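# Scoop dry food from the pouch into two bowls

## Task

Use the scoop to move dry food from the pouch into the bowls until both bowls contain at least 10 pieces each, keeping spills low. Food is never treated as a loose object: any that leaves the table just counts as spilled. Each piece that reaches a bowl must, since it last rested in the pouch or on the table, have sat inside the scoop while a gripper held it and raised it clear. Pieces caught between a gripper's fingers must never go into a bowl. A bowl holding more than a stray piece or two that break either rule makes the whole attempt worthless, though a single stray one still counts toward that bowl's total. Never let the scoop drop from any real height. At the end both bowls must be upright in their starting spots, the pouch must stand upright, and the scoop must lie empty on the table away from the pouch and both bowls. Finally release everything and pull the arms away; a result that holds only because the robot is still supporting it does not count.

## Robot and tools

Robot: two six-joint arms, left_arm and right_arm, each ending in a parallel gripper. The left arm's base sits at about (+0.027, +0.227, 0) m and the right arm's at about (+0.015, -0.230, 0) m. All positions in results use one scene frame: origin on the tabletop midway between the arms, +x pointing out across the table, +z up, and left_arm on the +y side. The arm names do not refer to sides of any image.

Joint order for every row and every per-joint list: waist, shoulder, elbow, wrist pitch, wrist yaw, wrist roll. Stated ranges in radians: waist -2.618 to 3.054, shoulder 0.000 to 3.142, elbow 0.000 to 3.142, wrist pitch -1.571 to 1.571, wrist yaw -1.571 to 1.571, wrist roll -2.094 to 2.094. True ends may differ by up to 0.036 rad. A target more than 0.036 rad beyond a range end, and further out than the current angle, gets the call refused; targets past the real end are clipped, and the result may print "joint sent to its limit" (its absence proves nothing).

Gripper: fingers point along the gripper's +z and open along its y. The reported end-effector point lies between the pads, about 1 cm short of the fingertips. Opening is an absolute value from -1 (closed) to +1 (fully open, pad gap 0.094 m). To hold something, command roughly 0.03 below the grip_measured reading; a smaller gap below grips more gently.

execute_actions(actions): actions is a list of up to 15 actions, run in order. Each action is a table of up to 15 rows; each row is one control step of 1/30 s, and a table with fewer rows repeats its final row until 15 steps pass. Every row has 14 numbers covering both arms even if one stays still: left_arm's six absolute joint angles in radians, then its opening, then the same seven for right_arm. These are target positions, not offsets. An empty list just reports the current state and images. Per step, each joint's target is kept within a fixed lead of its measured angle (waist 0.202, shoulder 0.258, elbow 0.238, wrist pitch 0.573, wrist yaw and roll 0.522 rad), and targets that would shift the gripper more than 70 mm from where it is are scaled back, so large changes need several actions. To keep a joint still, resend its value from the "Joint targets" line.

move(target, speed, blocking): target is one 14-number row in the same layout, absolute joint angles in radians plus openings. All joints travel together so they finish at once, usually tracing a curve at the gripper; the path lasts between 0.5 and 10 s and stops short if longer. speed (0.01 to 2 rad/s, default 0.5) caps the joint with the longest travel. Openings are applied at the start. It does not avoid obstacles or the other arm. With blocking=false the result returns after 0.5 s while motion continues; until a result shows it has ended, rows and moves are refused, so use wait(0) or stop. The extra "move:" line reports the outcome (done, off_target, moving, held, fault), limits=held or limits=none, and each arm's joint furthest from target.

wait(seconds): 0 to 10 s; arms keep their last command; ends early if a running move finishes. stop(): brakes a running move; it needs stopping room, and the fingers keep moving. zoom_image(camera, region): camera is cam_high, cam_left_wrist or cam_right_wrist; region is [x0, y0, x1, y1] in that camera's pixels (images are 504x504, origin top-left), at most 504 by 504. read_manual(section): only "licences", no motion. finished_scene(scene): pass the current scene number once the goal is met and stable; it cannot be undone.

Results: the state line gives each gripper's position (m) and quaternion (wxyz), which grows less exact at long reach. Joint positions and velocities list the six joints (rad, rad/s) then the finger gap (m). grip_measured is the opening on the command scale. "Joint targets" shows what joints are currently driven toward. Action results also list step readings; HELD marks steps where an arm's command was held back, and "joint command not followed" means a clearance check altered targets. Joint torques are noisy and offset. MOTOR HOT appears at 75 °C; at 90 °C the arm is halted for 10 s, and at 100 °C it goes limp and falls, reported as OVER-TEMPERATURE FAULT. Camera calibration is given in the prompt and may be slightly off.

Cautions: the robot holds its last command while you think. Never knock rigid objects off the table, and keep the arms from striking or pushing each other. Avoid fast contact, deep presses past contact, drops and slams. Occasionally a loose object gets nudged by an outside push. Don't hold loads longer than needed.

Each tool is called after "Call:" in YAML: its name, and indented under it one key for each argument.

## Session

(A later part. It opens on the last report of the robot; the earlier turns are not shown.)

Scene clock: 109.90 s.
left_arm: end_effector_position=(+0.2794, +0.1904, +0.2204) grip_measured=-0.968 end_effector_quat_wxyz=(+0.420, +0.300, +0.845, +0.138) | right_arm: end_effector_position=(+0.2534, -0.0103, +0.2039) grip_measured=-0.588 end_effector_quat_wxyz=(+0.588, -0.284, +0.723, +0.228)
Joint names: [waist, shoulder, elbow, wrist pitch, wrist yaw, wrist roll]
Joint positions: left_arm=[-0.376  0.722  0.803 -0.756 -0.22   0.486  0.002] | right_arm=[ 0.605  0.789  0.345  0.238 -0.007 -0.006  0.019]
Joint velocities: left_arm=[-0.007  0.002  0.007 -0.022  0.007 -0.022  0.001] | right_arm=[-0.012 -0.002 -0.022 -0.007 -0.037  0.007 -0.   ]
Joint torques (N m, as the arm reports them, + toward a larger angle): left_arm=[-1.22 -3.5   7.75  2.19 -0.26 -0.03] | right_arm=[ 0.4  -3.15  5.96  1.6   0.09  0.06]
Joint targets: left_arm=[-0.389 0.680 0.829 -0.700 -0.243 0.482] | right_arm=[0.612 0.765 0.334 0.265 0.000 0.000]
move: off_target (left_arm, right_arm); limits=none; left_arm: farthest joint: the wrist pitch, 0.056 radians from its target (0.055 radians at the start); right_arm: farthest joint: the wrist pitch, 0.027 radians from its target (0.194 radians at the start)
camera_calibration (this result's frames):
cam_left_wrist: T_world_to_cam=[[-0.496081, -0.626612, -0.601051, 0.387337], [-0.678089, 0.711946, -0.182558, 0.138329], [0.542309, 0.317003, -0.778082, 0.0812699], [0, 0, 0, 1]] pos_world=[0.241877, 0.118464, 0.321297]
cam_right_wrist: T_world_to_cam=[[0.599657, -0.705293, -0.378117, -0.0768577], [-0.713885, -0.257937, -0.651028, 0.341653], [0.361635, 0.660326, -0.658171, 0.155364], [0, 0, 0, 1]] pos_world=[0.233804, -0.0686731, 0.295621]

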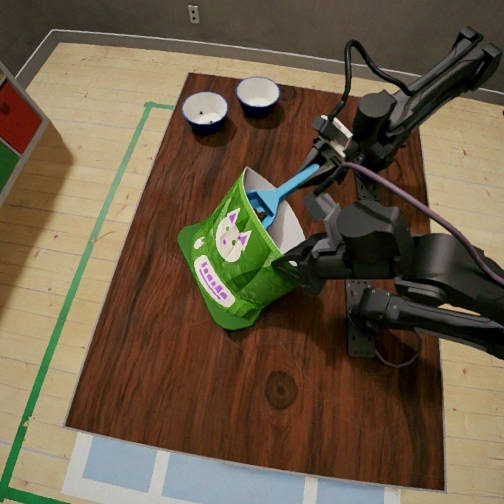

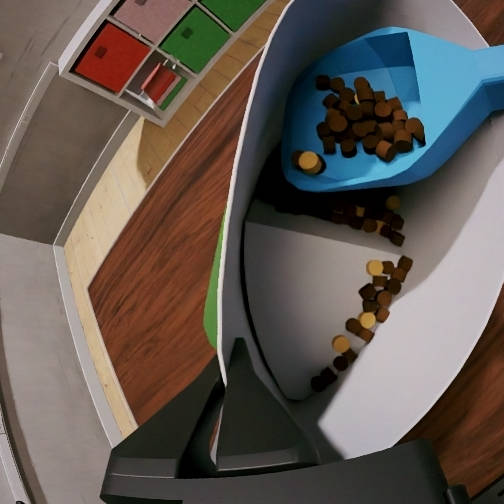

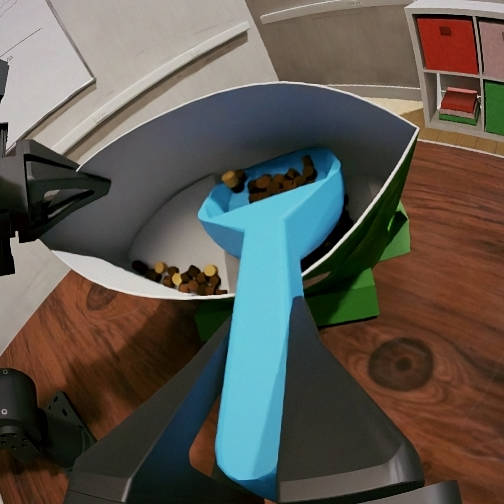

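Call:
move:
  target: [-0.389, 0.68, 0.829, -0.70, -0.243, 0.482, -1.0, 0.612, 0.566, 0.39, 0.062, 0, 0, -0.62]
  speed: 0.3

Call:
move:
  target: [-0.389, 0.68, 0.829, -0.70, -0.243, 0.482, -1.0, 0.612, 0.222, 0.522, -0.273, 0, 0, -0.62]
  speed: 0.35

Scene clock: 112.87 s.
left_arm: end_effector_position=(+0.2794, +0.1904, +0.2204) grip_measured=-0.968 end_effector_quat_wxyz=(+0.420, +0.300, +0.845, +0.138) | right_arm: end_effector_position=(+0.2335, -0.0284, +0.2198) grip_measured=-0.588 end_effector_quat_wxyz=(+0.598, -0.280, +0.715, +0.231)
Joint names: [waist, shoulder, elbow, wrist pitch, wrist yaw, wrist roll]
Joint positions: left_arm=[-0.376  0.722  0.803 -0.756 -0.22   0.486  0.002] | right_arm=[ 0.605  0.59   0.345  0.065 -0.007 -0.006  0.019]
Joint velocities: left_arm=[ 0.012  0.002  0.007 -0.007 -0.022  0.007 -0.   ] | right_arm=[ 0.007 -0.002  0.007 -0.007  0.007  0.037 -0.001]
Joint torques (N m, as the arm reports them, + toward a larger angle): left_arm=[-1.1  -3.49  7.73  2.22 -0.24 -0.04] | right_arm=[ 0.42 -1.85 10.3   1.37  0.09  0.08]
Joint targets: left_arm=[-0.389 0.680 0.829 -0.700 -0.243 0.482] | right_arm=[0.612 0.566 0.390 0.062 -0.000 0.000]
move: off_target (left_arm, right_arm); limits=none; left_arm: farthest joint: the wrist pitch, 0.056 radians from its target (0.056 radians at the start); right_arm: farthest joint: the elbow, 0.045 radians from its target (0.045 radians at the start)
camera_calibration (this result's frames):
cam_left_wrist: T_world_to_cam=[[-0.496081, -0.626612, -0.601051, 0.387337], [-0.678089, 0.711946, -0.182558, 0.138329], [0.542309, 0.317003, -0.778082, 0.0812699], [0, 0, 0, 1]] pos_world=[0.241877, 0.118464, 0.321297]
cam_right_wrist: T_world_to_cam=[[0.607144, -0.698504, -0.378771, -0.073056], [-0.700822, -0.246092, -0.669542, 0.33448], [0.374465, 0.67196, -0.638941, 0.178052], [0, 0, 0, 1]] pos_world=[0.212092, -0.0883607, 0.310042]

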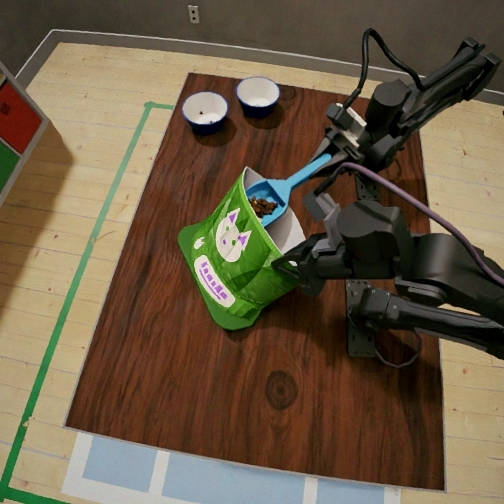

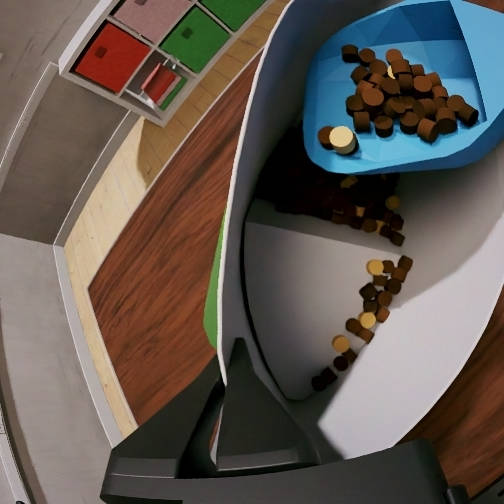

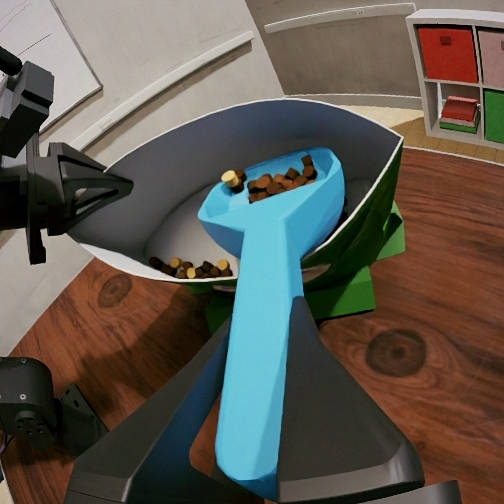

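Scene clock: 114.63 s.
left_arm: end_effector_position=(+0.2796, +0.1907, +0.2205) grip_measured=-0.968 end_effector_quat_wxyz=(+0.420, +0.299, +0.845, +0.139) | right_arm: end_effector_position=(+0.1873, -0.0702, +0.2868) grip_measured=-0.588 end_effector_quat_wxyz=(+0.643, -0.265, +0.675, +0.248)
Joint names: [waist, shoulder, elbow, wrist pitch, wrist yaw, wrist roll]
Joint positions: left_arm=[-0.376  0.722  0.803 -0.755 -0.221  0.486  0.002] | right_arm=[ 0.605  0.242  0.487 -0.296 -0.007 -0.006  0.019]
Joint velocities: left_arm=[-0.002 -0.012 -0.002 -0.007  0.007 -0.066 -0.   ] | right_arm=[-0.007 -0.007 -0.022 -0.081 -0.022  0.066 -0.   ]
Joint torques (N m, as the arm reports them, + toward a larger angle): left_arm=[-1.16 -3.37  7.74  2.18 -0.22  0.03] | right_arm=[0.4  0.9  8.99 1.6  0.08 0.06]
Joint targets: left_arm=[-0.389 0.680 0.829 -0.700 -0.243 0.482] | right_arm=[0.612 0.222 0.522 -0.273 0.000 -0.000]
move: off_target (left_arm, right_arm); limits=none; left_arm: farthest joint: the wrist pitch, 0.055 radians from its target (0.056 radians at the start); right_arm: farthest joint: the elbow, 0.035 radians from its target (0.177 radians at the start)
camera_calibration (this result's frames):
cam_left_wrist: T_world_to_cam=[[-0.494725, -0.626792, -0.601979, 0.387525], [-0.678753, 0.711262, -0.182758, 0.138656], [0.542716, 0.318181, -0.777316, 0.0807522], [0, 0, 0, 1]] pos_world=[0.242006, 0.118583, 0.321392]
cam_right_wrist: T_world_to_cam=[[0.643343, -0.665681, -0.378126, -0.0535378], [-0.632837, -0.184446, -0.751995, 0.351964], [0.430845, 0.723083, -0.539929, 0.230911], [0, 0, 0, 1]] pos_world=[0.157692, -0.137689, 0.369107]

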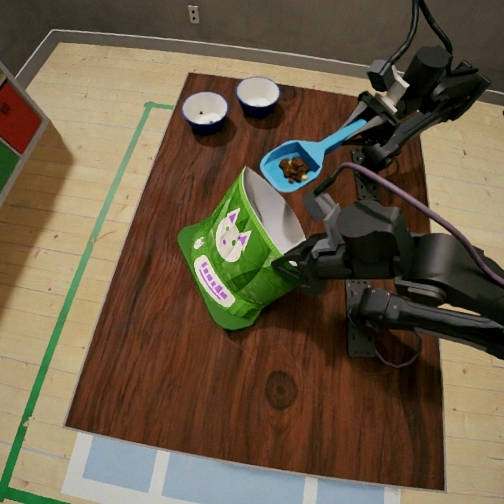

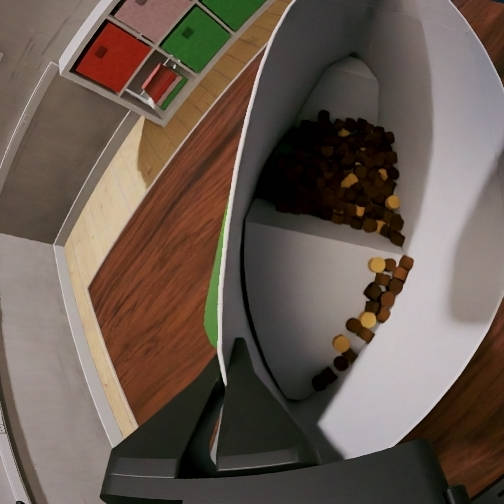

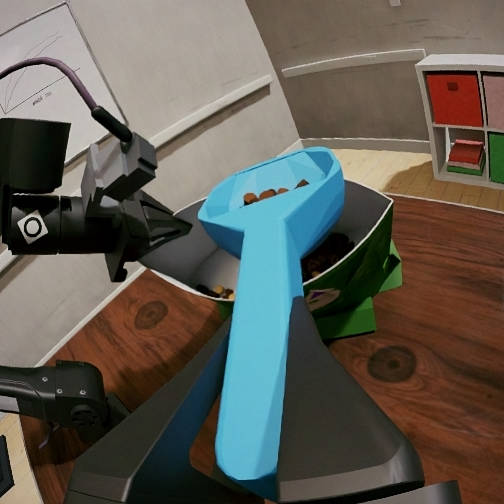

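Call:
move:
  target: [-0.389, 0.68, 0.829, -0.70, -0.243, 0.482, -1.0, 0.19, 0.40, 0.55, -0.14, 0, 0, -0.62]
  speed: 0.6

Call:
move:
  target: [-0.389, 0.68, 0.829, -0.70, -0.243, 0.482, -1.0, -0.343, 1.185, 0.40, 0.515, 0, 0, -0.62]
  speed: 0.6

Scene clock: 118.07 s.
left_arm: end_effector_position=(+0.2796, +0.1907, +0.2205) grip_measured=-0.968 end_effector_quat_wxyz=(+0.420, +0.299, +0.845, +0.139) | right_arm: end_effector_position=(+0.2603, -0.1442, +0.2887) grip_measured=-0.588 end_effector_quat_wxyz=(+0.670, -0.123, +0.723, +0.110)
Joint names: [waist, shoulder, elbow, wrist pitch, wrist yaw, wrist roll]
Joint positions: left_arm=[-0.376  0.722  0.803 -0.755 -0.221  0.486  0.002] | right_arm=[ 0.199  0.392  0.51  -0.195 -0.002 -0.006  0.019]
Joint velocities: left_arm=[-0.002  0.002 -0.007 -0.022  0.066 -0.037 -0.001] | right_arm=[-0.012 -0.022 -0.002  0.022 -0.007 -0.022  0.   ]
Joint torques (N m, as the arm reports them, + toward a larger angle): left_arm=[-0.98 -3.54  7.78  2.16 -0.25  0.03] | right_arm=[-0.72  2.62  9.52  1.8   0.04  0.04]
Joint targets: left_arm=[-0.389 0.680 0.829 -0.700 -0.243 0.482] | right_arm=[0.190 0.400 0.550 -0.140 0.000 -0.000]
move: off_target (left_arm, right_arm); limits=none; left_arm: farthest joint: the wrist pitch, 0.055 radians from its target (0.055 radians at the start); right_arm: farthest joint: the wrist pitch, 0.055 radians from its target (0.156 radians at the start)
camera_calibration (this result's frames):
cam_left_wrist: T_world_to_cam=[[-0.494725, -0.626792, -0.601979, 0.387525], [-0.678753, 0.711262, -0.182758, 0.138656], [0.542716, 0.318181, -0.777316, 0.0807522], [0, 0, 0, 1]] pos_world=[0.242006, 0.118583, 0.321392]
cam_right_wrist: T_world_to_cam=[[0.314234, -0.870677, -0.37839, -0.092772], [-0.67227, 0.0773435, -0.736255, 0.429413], [0.670306, 0.485736, -0.561026, 0.163498], [0, 0, 0, 1]] pos_world=[0.20824, -0.193403, 0.372779]

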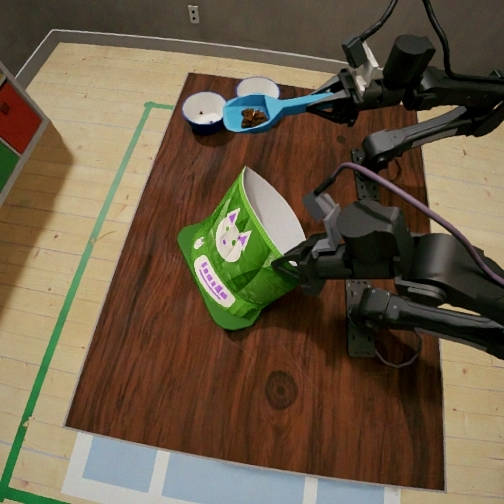

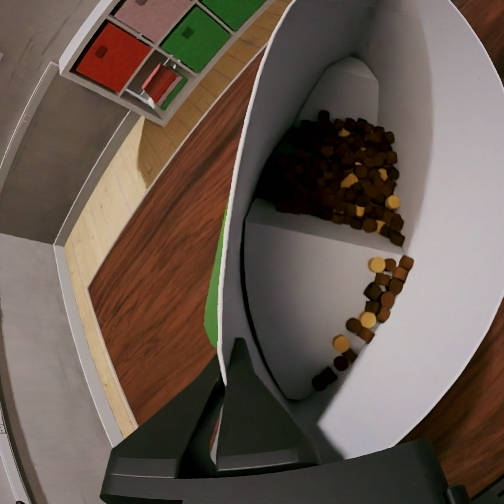

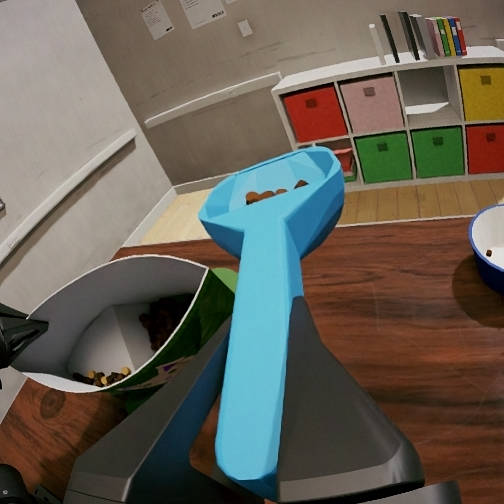

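Scene clock: 120.20 s.
left_arm: end_effector_position=(+0.2796, +0.1907, +0.2205) grip_measured=-0.968 end_effector_quat_wxyz=(+0.420, +0.299, +0.845, +0.139) | right_arm: end_effector_position=(+0.3796, -0.3040, +0.1535) grip_measured=-0.588 end_effector_quat_wxyz=(+0.581, +0.080, +0.808, -0.061)
Joint names: [waist, shoulder, elbow, wrist pitch, wrist yaw, wrist roll]
Joint positions: left_arm=[-0.376  0.722  0.803 -0.755 -0.221  0.486  0.002] | right_arm=[-0.335  1.187  0.401  0.462 -0.001 -0.006  0.019]
Joint velocities: left_arm=[ 0.002 -0.012 -0.002 -0.007 -0.007  0.007 -0.   ] | right_arm=[-0.012 -0.007 -0.017 -0.037  0.022 -0.051  0.   ]
Joint torques (N m, as the arm reports them, + toward a larger angle): left_arm=[-0.91 -3.31  7.8   2.17 -0.26  0.  ] | right_arm=[-0.64 -3.88  6.13  1.77  0.02  0.04]
Joint targets: left_arm=[-0.389 0.680 0.829 -0.700 -0.243 0.482] | right_arm=[-0.343 1.185 0.400 0.515 -0.000 -0.000]
move: off_target (left_arm, right_arm); limits=none; left_arm: farthest joint: the wrist pitch, 0.055 radians from its target (0.055 radians at the start); right_arm: farthest joint: the wrist pitch, 0.053 radians from its target (0.710 radians at the start)
camera_calibration (this result's frames):
cam_left_wrist: T_world_to_cam=[[-0.494725, -0.626792, -0.601979, 0.387525], [-0.678753, 0.711262, -0.182758, 0.138656], [0.542716, 0.318181, -0.777316, 0.0807522], [0, 0, 0, 1]] pos_world=[0.242006, 0.118583, 0.321392]
cam_right_wrist: T_world_to_cam=[[-0.264228, -0.890548, -0.37028, -0.108247], [-0.696823, 0.441709, -0.565094, 0.516208], [0.666799, 0.108706, -0.737267, -0.000942424], [0, 0, 0, 1]] pos_world=[0.331732, -0.32431, 0.250929]

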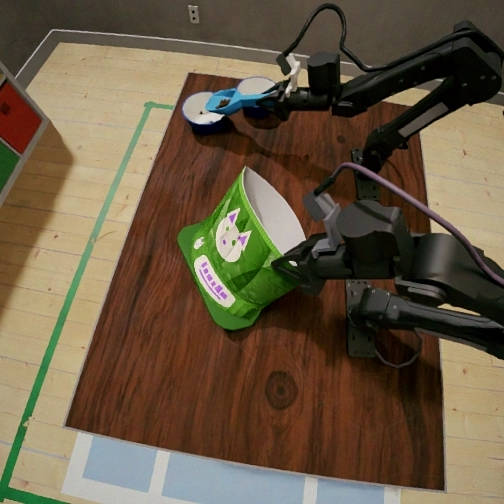

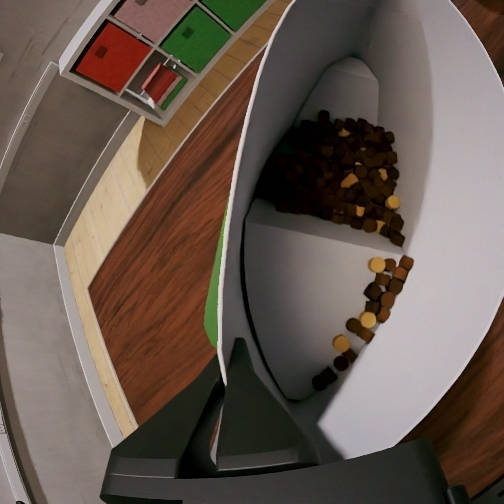

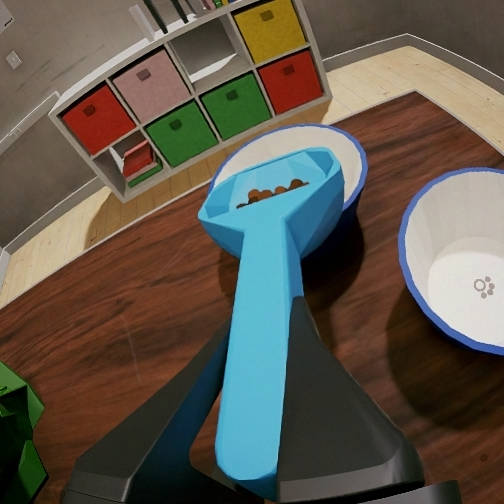

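Call:
zoom_image:
  camera: "cam_high"
  region: [170, 60, 310, 150]

Call:
zoom_image:
  camera: "cam_right_wrist"
  region: [170, 100, 400, 280]

Region (170, 60, 310, 150) of cam_high's 504x504 image, scaled by 3.600, with more detail than that image has; it fills the top 324 rows of this view, and the rest is white.

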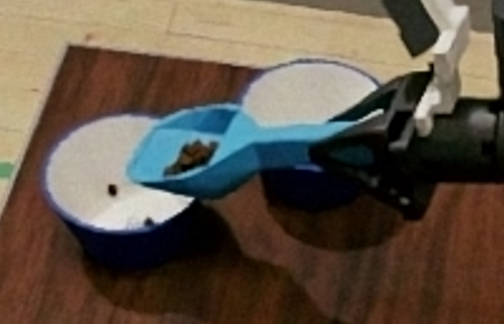

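Region (170, 100, 400, 280) of cam_right_wrist's 504x504 image, scaled by 2.191, with more detail than that image has; it fills the top 394 rows of this view, and the rest is white.

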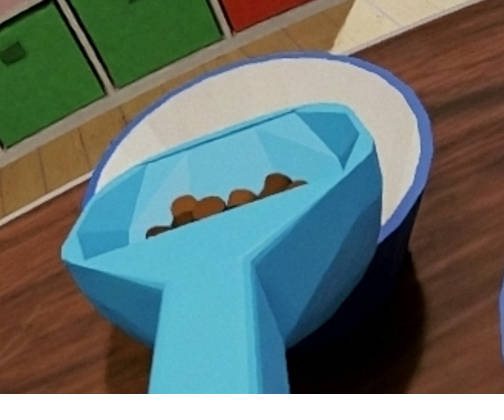

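Call:
move:
  target: [-0.389, 0.68, 0.829, -0.70, -0.243, 0.482, -1.0, -0.343, 1.208, 0.734, 0.03, 0, 0, -0.62]
  speed: 0.4

Scene clock: 123.97 s.
left_arm: end_effector_position=(+0.2796, +0.1906, +0.2206) grip_measured=-0.968 end_effector_quat_wxyz=(+0.420, +0.299, +0.845, +0.139) | right_arm: end_effector_position=(+0.3942, -0.3070, +0.1801) grip_measured=-0.588 end_effector_quat_wxyz=(+0.509, +0.085, +0.855, -0.053)
Joint names: [waist, shoulder, elbow, wrist pitch, wrist yaw, wrist roll]
Joint positions: left_arm=[-0.376  0.722  0.803 -0.755 -0.221  0.486  0.002] | right_arm=[-0.335  1.205  0.697  0.011 -0.001 -0.006  0.019]
Joint velocities: left_arm=[-0.002  0.002 -0.007  0.022  0.007  0.051  0.002] | right_arm=[-0.002  0.012 -0.012 -0.022  0.007 -0.037  0.   ]
Joint torques (N m, as the arm reports them, + toward a larger angle): left_arm=[-1.03 -3.62  7.78  2.18 -0.24 -0.04] | right_arm=[-0.5  -4.07  9.39  1.45 -0.01  0.06]
Joint targets: left_arm=[-0.389 0.680 0.829 -0.700 -0.243 0.482] | right_arm=[-0.343 1.208 0.734 0.030 -0.000 0.000]
move: off_target (left_arm, right_arm); limits=none; left_arm: farthest joint: the wrist pitch, 0.055 radians from its target (0.055 radians at the start); right_arm: farthest joint: the elbow, 0.037 radians from its target (0.333 radians at the start)
camera_calibration (this result's frames):
cam_left_wrist: T_world_to_cam=[[-0.494506, -0.62686, -0.602088, 0.387561], [-0.678687, 0.711241, -0.183086, 0.138777], [0.542999, 0.318093, -0.777154, 0.080686], [0, 0, 0, 1]] pos_world=[0.242025, 0.118578, 0.32146]
cam_right_wrist: T_world_to_cam=[[-0.325434, -0.877923, -0.351202, -0.0726469], [-0.780731, 0.459016, -0.423985, 0.555724], [0.533434, 0.136215, -0.834801, 0.0878655], [0, 0, 0, 1]] pos_world=[0.363359, -0.330833, 0.283455]

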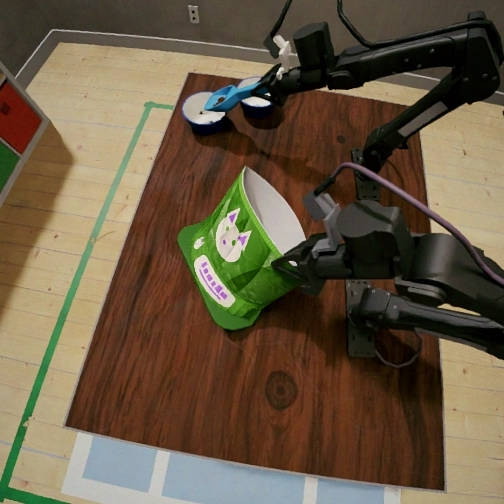

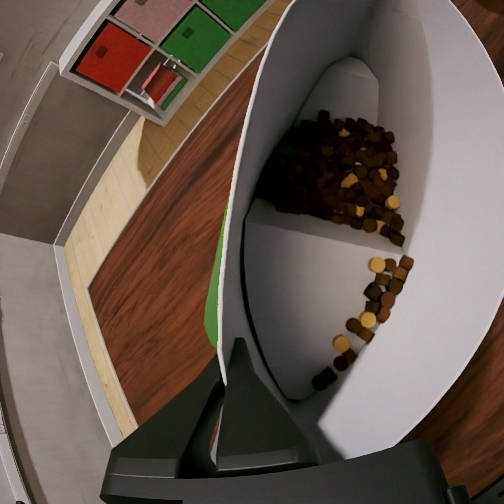

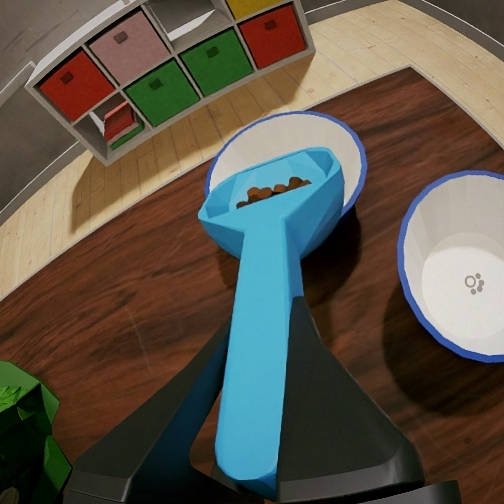

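Call:
move:
  target: [-0.389, 0.68, 0.829, -0.70, -0.243, 0.482, -1.0, -0.343, 1.495, 1.335, -0.585, 0, 0, -0.62]
  speed: 0.4

Scene clock: 126.73 s.
left_arm: end_effector_position=(+0.2796, +0.1907, +0.2205) grip_measured=-0.968 end_effector_quat_wxyz=(+0.420, +0.299, +0.845, +0.139) | right_arm: end_effector_position=(+0.4319, -0.3147, +0.2153) grip_measured=-0.588 end_effector_quat_wxyz=(+0.376, +0.091, +0.921, -0.039)
Joint names: [waist, shoulder, elbow, wrist pitch, wrist yaw, wrist roll]
Joint positions: left_arm=[-0.376  0.722  0.803 -0.755 -0.221  0.486  0.002] | right_arm=[-0.335  1.494  1.297 -0.597 -0.001 -0.006  0.019]
Joint velocities: left_arm=[-0.002 -0.017  0.007 -0.022 -0.066 -0.037 -0.001] | right_arm=[-0.012 -0.022 -0.002  0.007  0.007  0.037  0.   ]
Joint torques (N m, as the arm reports them, + toward a larger angle): left_arm=[-0.98 -3.39  7.85  2.13 -0.24 -0.01] | right_arm=[-0.67 -7.34  9.45  1.18  0.    0.05]
Joint targets: left_arm=[-0.389 0.680 0.829 -0.700 -0.243 0.482] | right_arm=[-0.343 1.495 1.335 -0.585 0.000 -0.000]
move: off_target (left_arm, right_arm); limits=none; left_arm: farthest joint: the wrist pitch, 0.055 radians from its target (0.055 radians at the start); right_arm: farthest joint: the elbow, 0.038 radians from its target (0.638 radians at the start)
camera_calibration (this result's frames):
cam_left_wrist: T_world_to_cam=[[-0.494725, -0.626792, -0.601979, 0.387525], [-0.678753, 0.711262, -0.182758, 0.138656], [0.542716, 0.318181, -0.777316, 0.0807522], [0, 0, 0, 1]] pos_world=[0.242006, 0.118583, 0.321392]
cam_right_wrist: T_world_to_cam=[[-0.420413, -0.858333, -0.29414, -0.0199711], [-0.865689, 0.47654, -0.153273, 0.587505], [0.271729, 0.190196, -0.943392, 0.25157], [0, 0, 0, 1]] pos_world=[0.431841, -0.344959, 0.321504]

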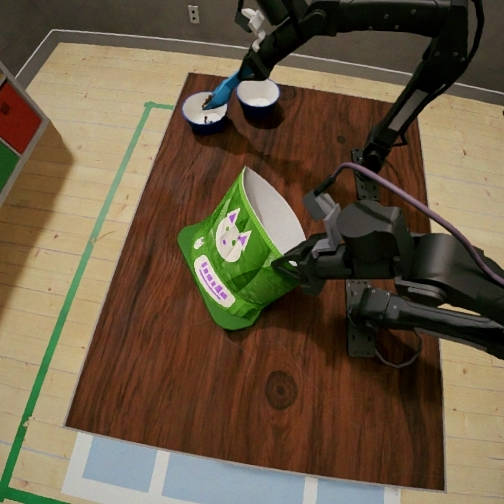

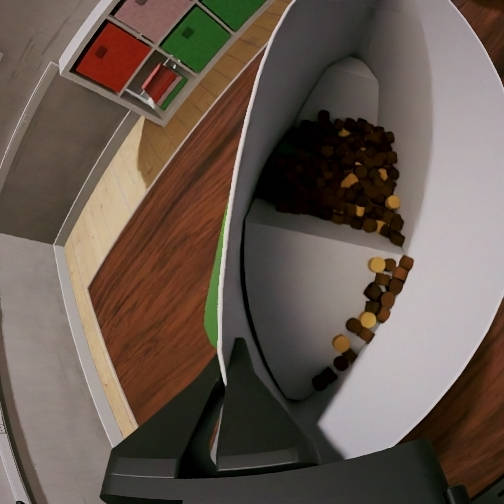

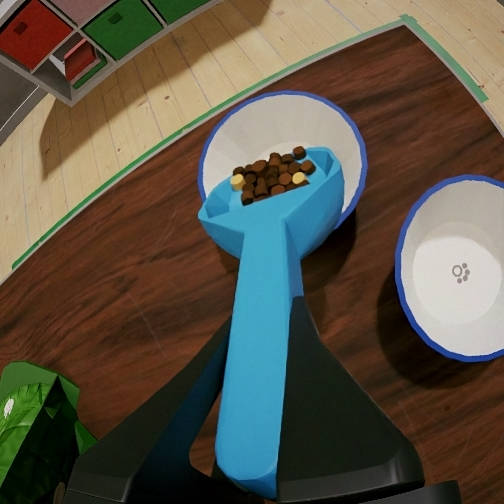

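Call:
zoom_image:
  camera: "cam_high"
  region: [175, 60, 285, 145]

Call:
zoom_image:
  camera: "cam_right_wrist"
  region: [190, 80, 380, 240]

Region (175, 60, 285, 145) of cam_high's 504x504 image, scaled by 4.582, with more detail than that image has; it fills the top 389 rows of this view, and the rest is white.

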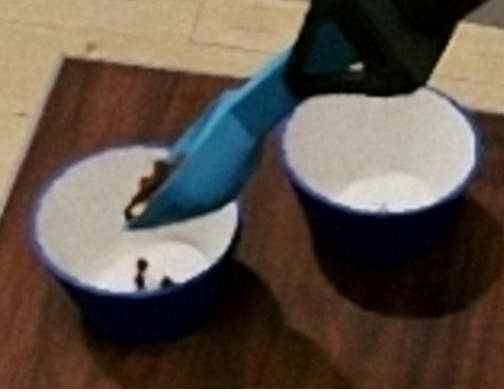

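Region (190, 80, 380, 240) of cam_right_wrist's 504x504 image, scaled by 2.653, with more detail than that image has; it fills the top 424 rows of this view, and the rest is white.

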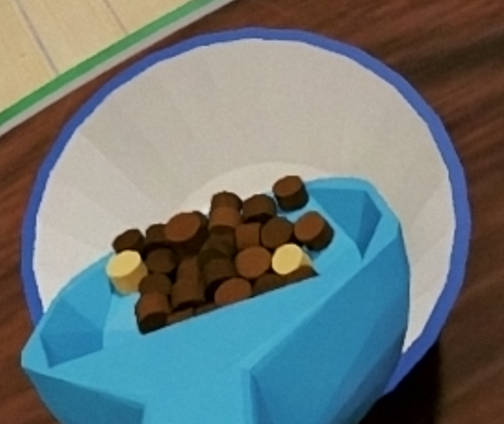

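Call:
move:
  target: [-0.389, 0.68, 0.829, -0.70, -0.243, 0.482, -1.0, -0.343, 1.595, 1.518, -0.745, 0, 0, -0.62]
  speed: 0.25

Call:
zoom_image:
  camera: "cam_right_wrist"
  region: [190, 80, 380, 240]

Call:
zoom_image:
  camera: "cam_high"
  region: [175, 60, 285, 145]

Scene clock: 128.90 s.
left_arm: end_effector_position=(+0.2796, +0.1907, +0.2205) grip_measured=-0.968 end_effector_quat_wxyz=(+0.420, +0.299, +0.845, +0.139) | right_arm: end_effector_position=(+0.4427, -0.3170, +0.2236) grip_measured=-0.588 end_effector_quat_wxyz=(+0.341, +0.093, +0.935, -0.035)
Joint names: [waist, shoulder, elbow, wrist pitch, wrist yaw, wrist roll]
Joint positions: left_arm=[-0.376  0.722  0.803 -0.755 -0.221  0.486  0.002] | right_arm=[-0.335  1.595  1.479 -0.754 -0.001 -0.006  0.019]
Joint velocities: left_arm=[-0.002  0.002  0.022 -0.066 -0.007 -0.051 -0.001] | right_arm=[ 0.012  0.007 -0.007 -0.007  0.037 -0.007 -0.001]
Joint torques (N m, as the arm reports them, + toward a larger angle): left_arm=[-1.16 -3.51  7.93  2.19 -0.24 -0.01] | right_arm=[-0.57 -8.26  9.44  1.06 -0.01  0.06]
Joint targets: left_arm=[-0.389 0.680 0.829 -0.700 -0.243 0.482] | right_arm=[-0.343 1.595 1.518 -0.745 -0.000 -0.000]
move: off_target (left_arm, right_arm); limits=none; left_arm: farthest joint: the wrist pitch, 0.055 radians from its target (0.055 radians at the start); right_arm: farthest joint: the elbow, 0.039 radians from its target (0.221 radians at the start)
camera_calibration (this result's frames):
cam_left_wrist: T_world_to_cam=[[-0.494725, -0.626792, -0.601979, 0.387525], [-0.678753, 0.711262, -0.182758, 0.138656], [0.542716, 0.318181, -0.777316, 0.0807522], [0, 0, 0, 1]] pos_world=[0.242006, 0.118583, 0.321392]
cam_right_wrist: T_world_to_cam=[[-0.441588, -0.853965, -0.275216, -0.00834469], [-0.87441, 0.478339, -0.0812299, 0.587586], [0.201014, 0.204782, -0.957945, 0.296092], [0, 0, 0, 1]] pos_world=[0.450588, -0.348826, 0.329073]

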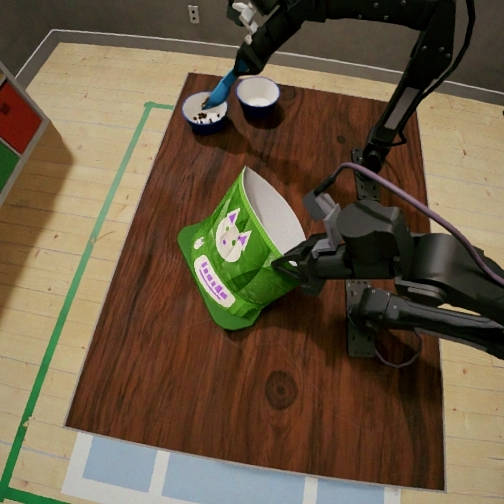

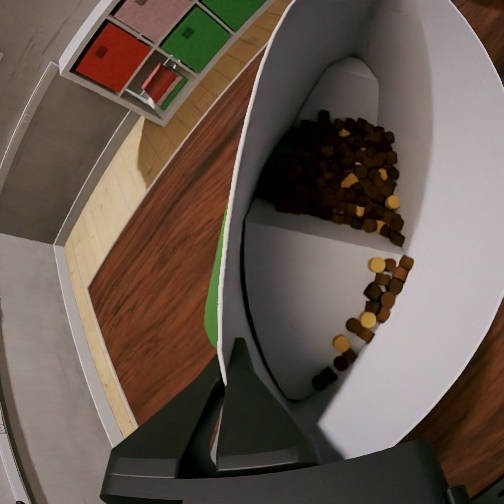

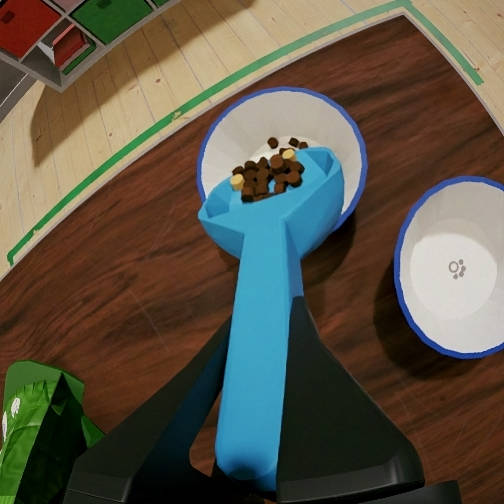

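Region (190, 80, 380, 240) of cam_right_wrist's 504x504 image, scaled by 2.653, with more detail than that image has; it fills the top 424 rows of this view, and the rest is white.

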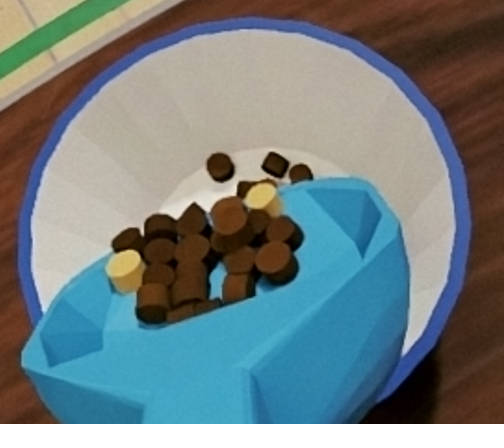

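Region (175, 60, 285, 145) of cam_high's 504x504 image, scaled by 4.582, with more detail than that image has; it fills the top 389 rows of this view, and the rest is white.

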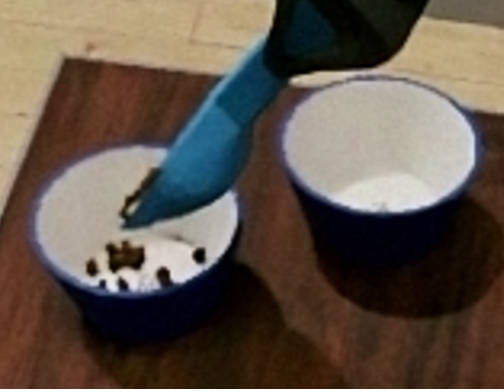

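Call:
move:
  target: [0.025, 1.105, 1.158, -0.857, 0.19, 0.632, -1.0, -0.343, 1.135, 0.458, 0.40, 0, 0, -0.62]
  speed: 0.7

Call:
zoom_image:
  camera: "cam_high"
  region: [175, 60, 285, 145]

Scene clock: 134.50 s.
left_arm: end_effector_position=(+0.3345, +0.2286, +0.2286) grip_measured=-0.968 end_effector_quat_wxyz=(+0.346, +0.275, +0.895, +0.055) | right_arm: end_effector_position=(+0.3816, -0.3044, +0.1618) grip_measured=-0.588 end_effector_quat_wxyz=(+0.568, +0.081, +0.817, -0.059)
Joint names: [waist, shoulder, elbow, wrist pitch, wrist yaw, wrist roll]
Joint positions: left_arm=[ 0.012  1.11   1.117 -0.875  0.148  0.628  0.002] | right_arm=[-0.335  1.165  0.46   0.351 -0.001 -0.005  0.019]
Joint velocities: left_arm=[-0.017 -0.002 -0.002  0.007  0.037  0.007  0.002] | right_arm=[-0.017 -0.012 -0.017 -0.037 -0.022  0.007  0.   ]
Joint torques (N m, as the arm reports them, + toward a larger angle): left_arm=[ 0.81 -3.29  8.89  1.63  0.43  0.04] | right_arm=[-0.51 -6.62  6.24  1.75  0.01  0.05]
Joint targets: left_arm=[0.025 1.105 1.158 -0.857 0.190 0.632] | right_arm=[-0.343 1.135 0.458 0.400 -0.000 0.000]
move: off_target (left_arm, right_arm); limits=none; left_arm: farthest joint: the wrist yaw, 0.042 radians from its target (0.411 radians at the start); right_arm: farthest joint: the wrist pitch, 0.049 radians from its target (1.155 radians at the start)
camera_calibration (this result's frames):
cam_left_wrist: T_world_to_cam=[[-0.586473, -0.704806, -0.399122, 0.445525], [-0.7267, 0.675485, -0.125014, 0.161431], [0.357711, 0.216724, -0.908335, 0.160156], [0, 0, 0, 1]] pos_world=[0.321311, 0.170254, 0.343475]
cam_right_wrist: T_world_to_cam=[[-0.275486, -0.88808, -0.367997, -0.100349], [-0.713463, 0.445445, -0.540878, 0.526001], [0.644266, 0.113548, -0.756326, 0.0170371], [0, 0, 0, 1]] pos_world=[0.336661, -0.325357, 0.26046]

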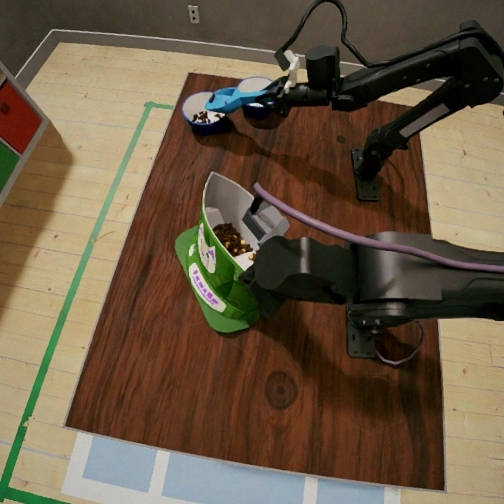

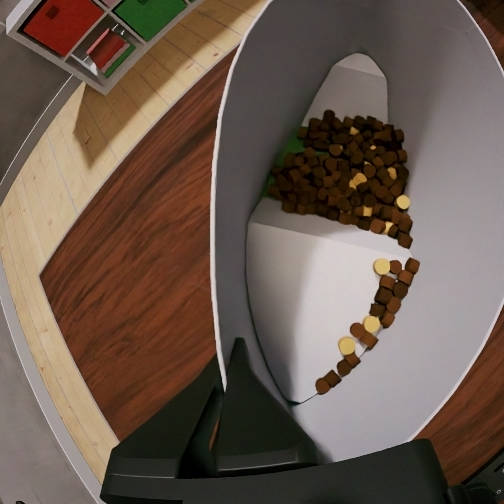

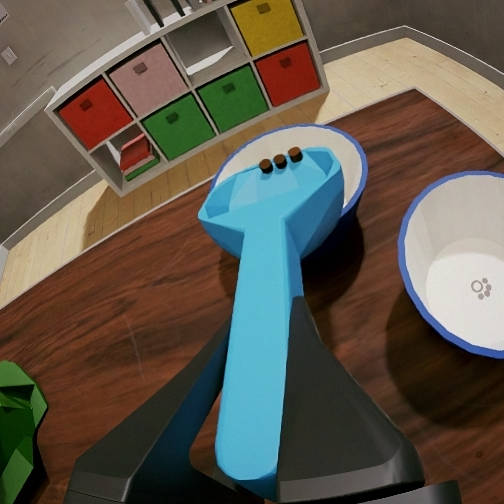

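Region (175, 60, 285, 145) of cam_high's 504x504 image, scaled by 4.582, with more detail than that image has; it fills the top 389 rows of this view, and the rest is white.

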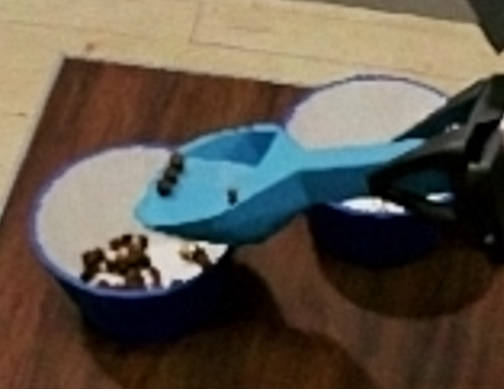

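Call:
move:
  target: [-0.19, 0.80, 0.91, -0.73, -0.06, 0.545, -1.0, -0.343, 1.135, 0.458, 0.68, 0, 0, -0.62]
  speed: 0.4

Call:
move:
  target: [-0.389, 0.68, 0.80, -0.70, -0.243, 0.482, -1.0, 0.615, 0.385, 0.935, -0.77, 0, 0, -0.62]
  speed: 0.9

Scene clock: 138.10 s.
left_arm: end_effector_position=(+0.2985, +0.2063, +0.2261) grip_measured=-0.968 end_effector_quat_wxyz=(+0.399, +0.286, +0.865, +0.109) | right_arm: end_effector_position=(+0.3961, -0.3073, +0.2292) grip_measured=-0.588 end_effector_quat_wxyz=(+0.676, +0.072, +0.730, -0.071)
Joint names: [waist, shoulder, elbow, wrist pitch, wrist yaw, wrist roll]
Joint positions: left_arm=[-0.181  0.842  0.901 -0.778 -0.039  0.552  0.002] | right_arm=[-0.335  1.165  0.46   0.629 -0.001 -0.005  0.019]
Joint velocities: left_arm=[-0.002  0.012  0.012 -0.081  0.022 -0.037  0.   ] | right_arm=[ 0.012  0.002 -0.002  0.007 -0.022 -0.081 -0.   ]
Joint torques (N m, as the arm reports them, + toward a larger angle): left_arm=[-0.76 -4.33  6.44  2.09 -0.21 -0.04] | right_arm=[-0.54 -6.66  6.39  1.74  0.    0.05]
Joint targets: left_arm=[-0.190 0.800 0.910 -0.730 -0.060 0.545] | right_arm=[-0.343 1.135 0.458 0.680 -0.000 0.000]
move: off_target (left_arm, right_arm); limits=none; left_arm: farthest joint: the wrist pitch, 0.048 radians from its target (0.145 radians at the start); right_arm: farthest joint: the wrist pitch, 0.051 radians from its target (0.329 radians at the start)
camera_calibration (this result's frames):
cam_left_wrist: T_world_to_cam=[[-0.524036, -0.664494, -0.532761, 0.410924], [-0.70037, 0.692148, -0.174391, 0.149863], [0.484632, 0.281742, -0.828102, 0.106165], [0, 0, 0, 1]] pos_world=[0.268848, 0.139418, 0.332975]
cam_right_wrist: T_world_to_cam=[[-0.173002, -0.909219, -0.378671, -0.118848], [-0.538086, 0.409271, -0.736859, 0.538462], [0.824945, 0.0762799, -0.560042, -0.0689731], [0, 0, 0, 1]] pos_world=[0.326077, -0.323174, 0.313139]

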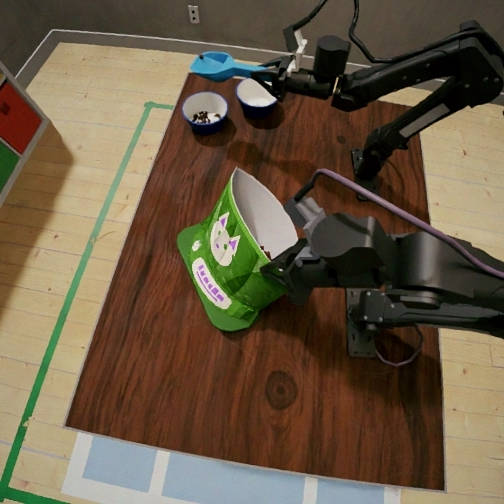

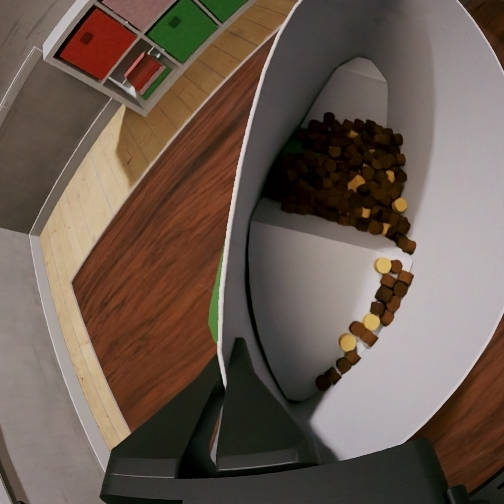

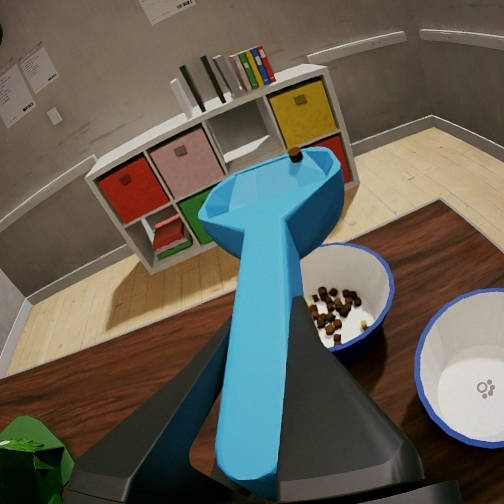

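Scene clock: 140.53 s.
left_arm: end_effector_position=(+0.2802, +0.1915, +0.2198) grip_measured=-0.968 end_effector_quat_wxyz=(+0.422, +0.298, +0.844, +0.142) | right_arm: end_effector_position=(+0.1625, -0.0941, +0.3228) grip_measured=-0.588 end_effector_quat_wxyz=(+0.561, -0.290, +0.745, +0.215)
Joint names: [waist, shoulder, elbow, wrist pitch, wrist yaw, wrist roll]
Joint positions: left_arm=[-0.376  0.718  0.796 -0.746 -0.227  0.488  0.002] | right_arm=[ 0.605  0.398  0.904 -0.788 -0.002 -0.005  0.019]
Joint velocities: left_arm=[ 0.007  0.012 -0.012  0.051  0.037 -0.037  0.   ] | right_arm=[-0.012 -0.012 -0.017 -0.037 -0.051  0.022  0.001]
Joint torques (N m, as the arm reports them, + toward a larger angle): left_arm=[-1.16 -2.97  6.24  2.06 -0.23 -0.01] | right_arm=[0.65 2.08 7.84 1.56 0.04 0.06]
Joint targets: left_arm=[-0.389 0.680 0.800 -0.700 -0.243 0.482] | right_arm=[0.615 0.385 0.935 -0.770 0.000 -0.000]
move: off_target (left_arm, right_arm); limits=none; left_arm: farthest joint: the wrist pitch, 0.046 radians from its target (0.078 radians at the start); right_arm: farthest joint: the elbow, 0.031 radians from its target (0.475 radians at the start)
camera_calibration (this result's frames):
cam_left_wrist: T_world_to_cam=[[-0.489619, -0.625861, -0.6071, 0.387486], [-0.679859, 0.709982, -0.183625, 0.139082], [0.545954, 0.322836, -0.773118, 0.0768666], [0, 0, 0, 1]] pos_world=[0.242311, 0.118952, 0.320209]
cam_right_wrist: T_world_to_cam=[[0.574775, -0.727884, -0.373923, -0.0359011], [-0.750285, -0.286353, -0.595881, 0.317963], [0.326659, 0.623047, -0.710709, 0.340908], [0, 0, 0, 1]] pos_world=[0.147837, -0.147484, 0.418331]

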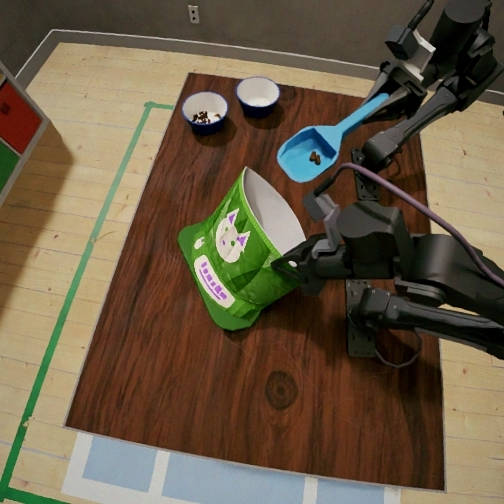

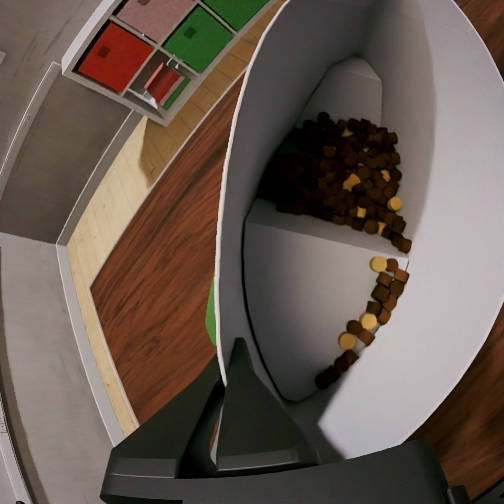

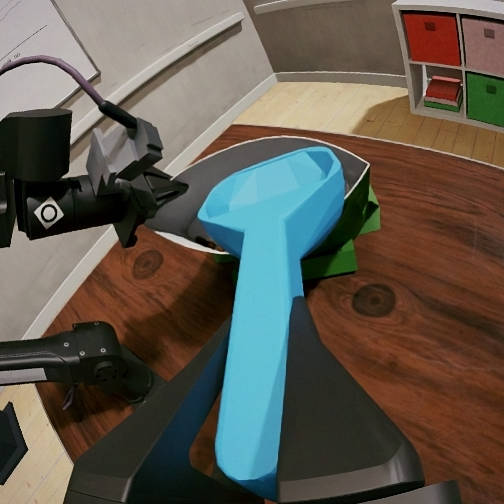

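Call:
zoom_image:
  camera: "cam_high"
  region: [150, 60, 400, 260]

Region (150, 60, 400, 260) of cam_high's 504x504 image, scaled by 2.016, with more detail than that image has; it fills the top 403 rows of this view, and the rest is white.

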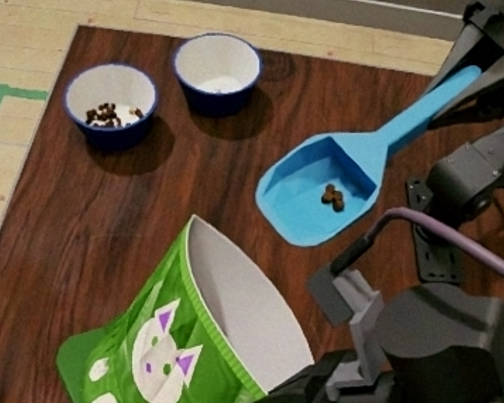

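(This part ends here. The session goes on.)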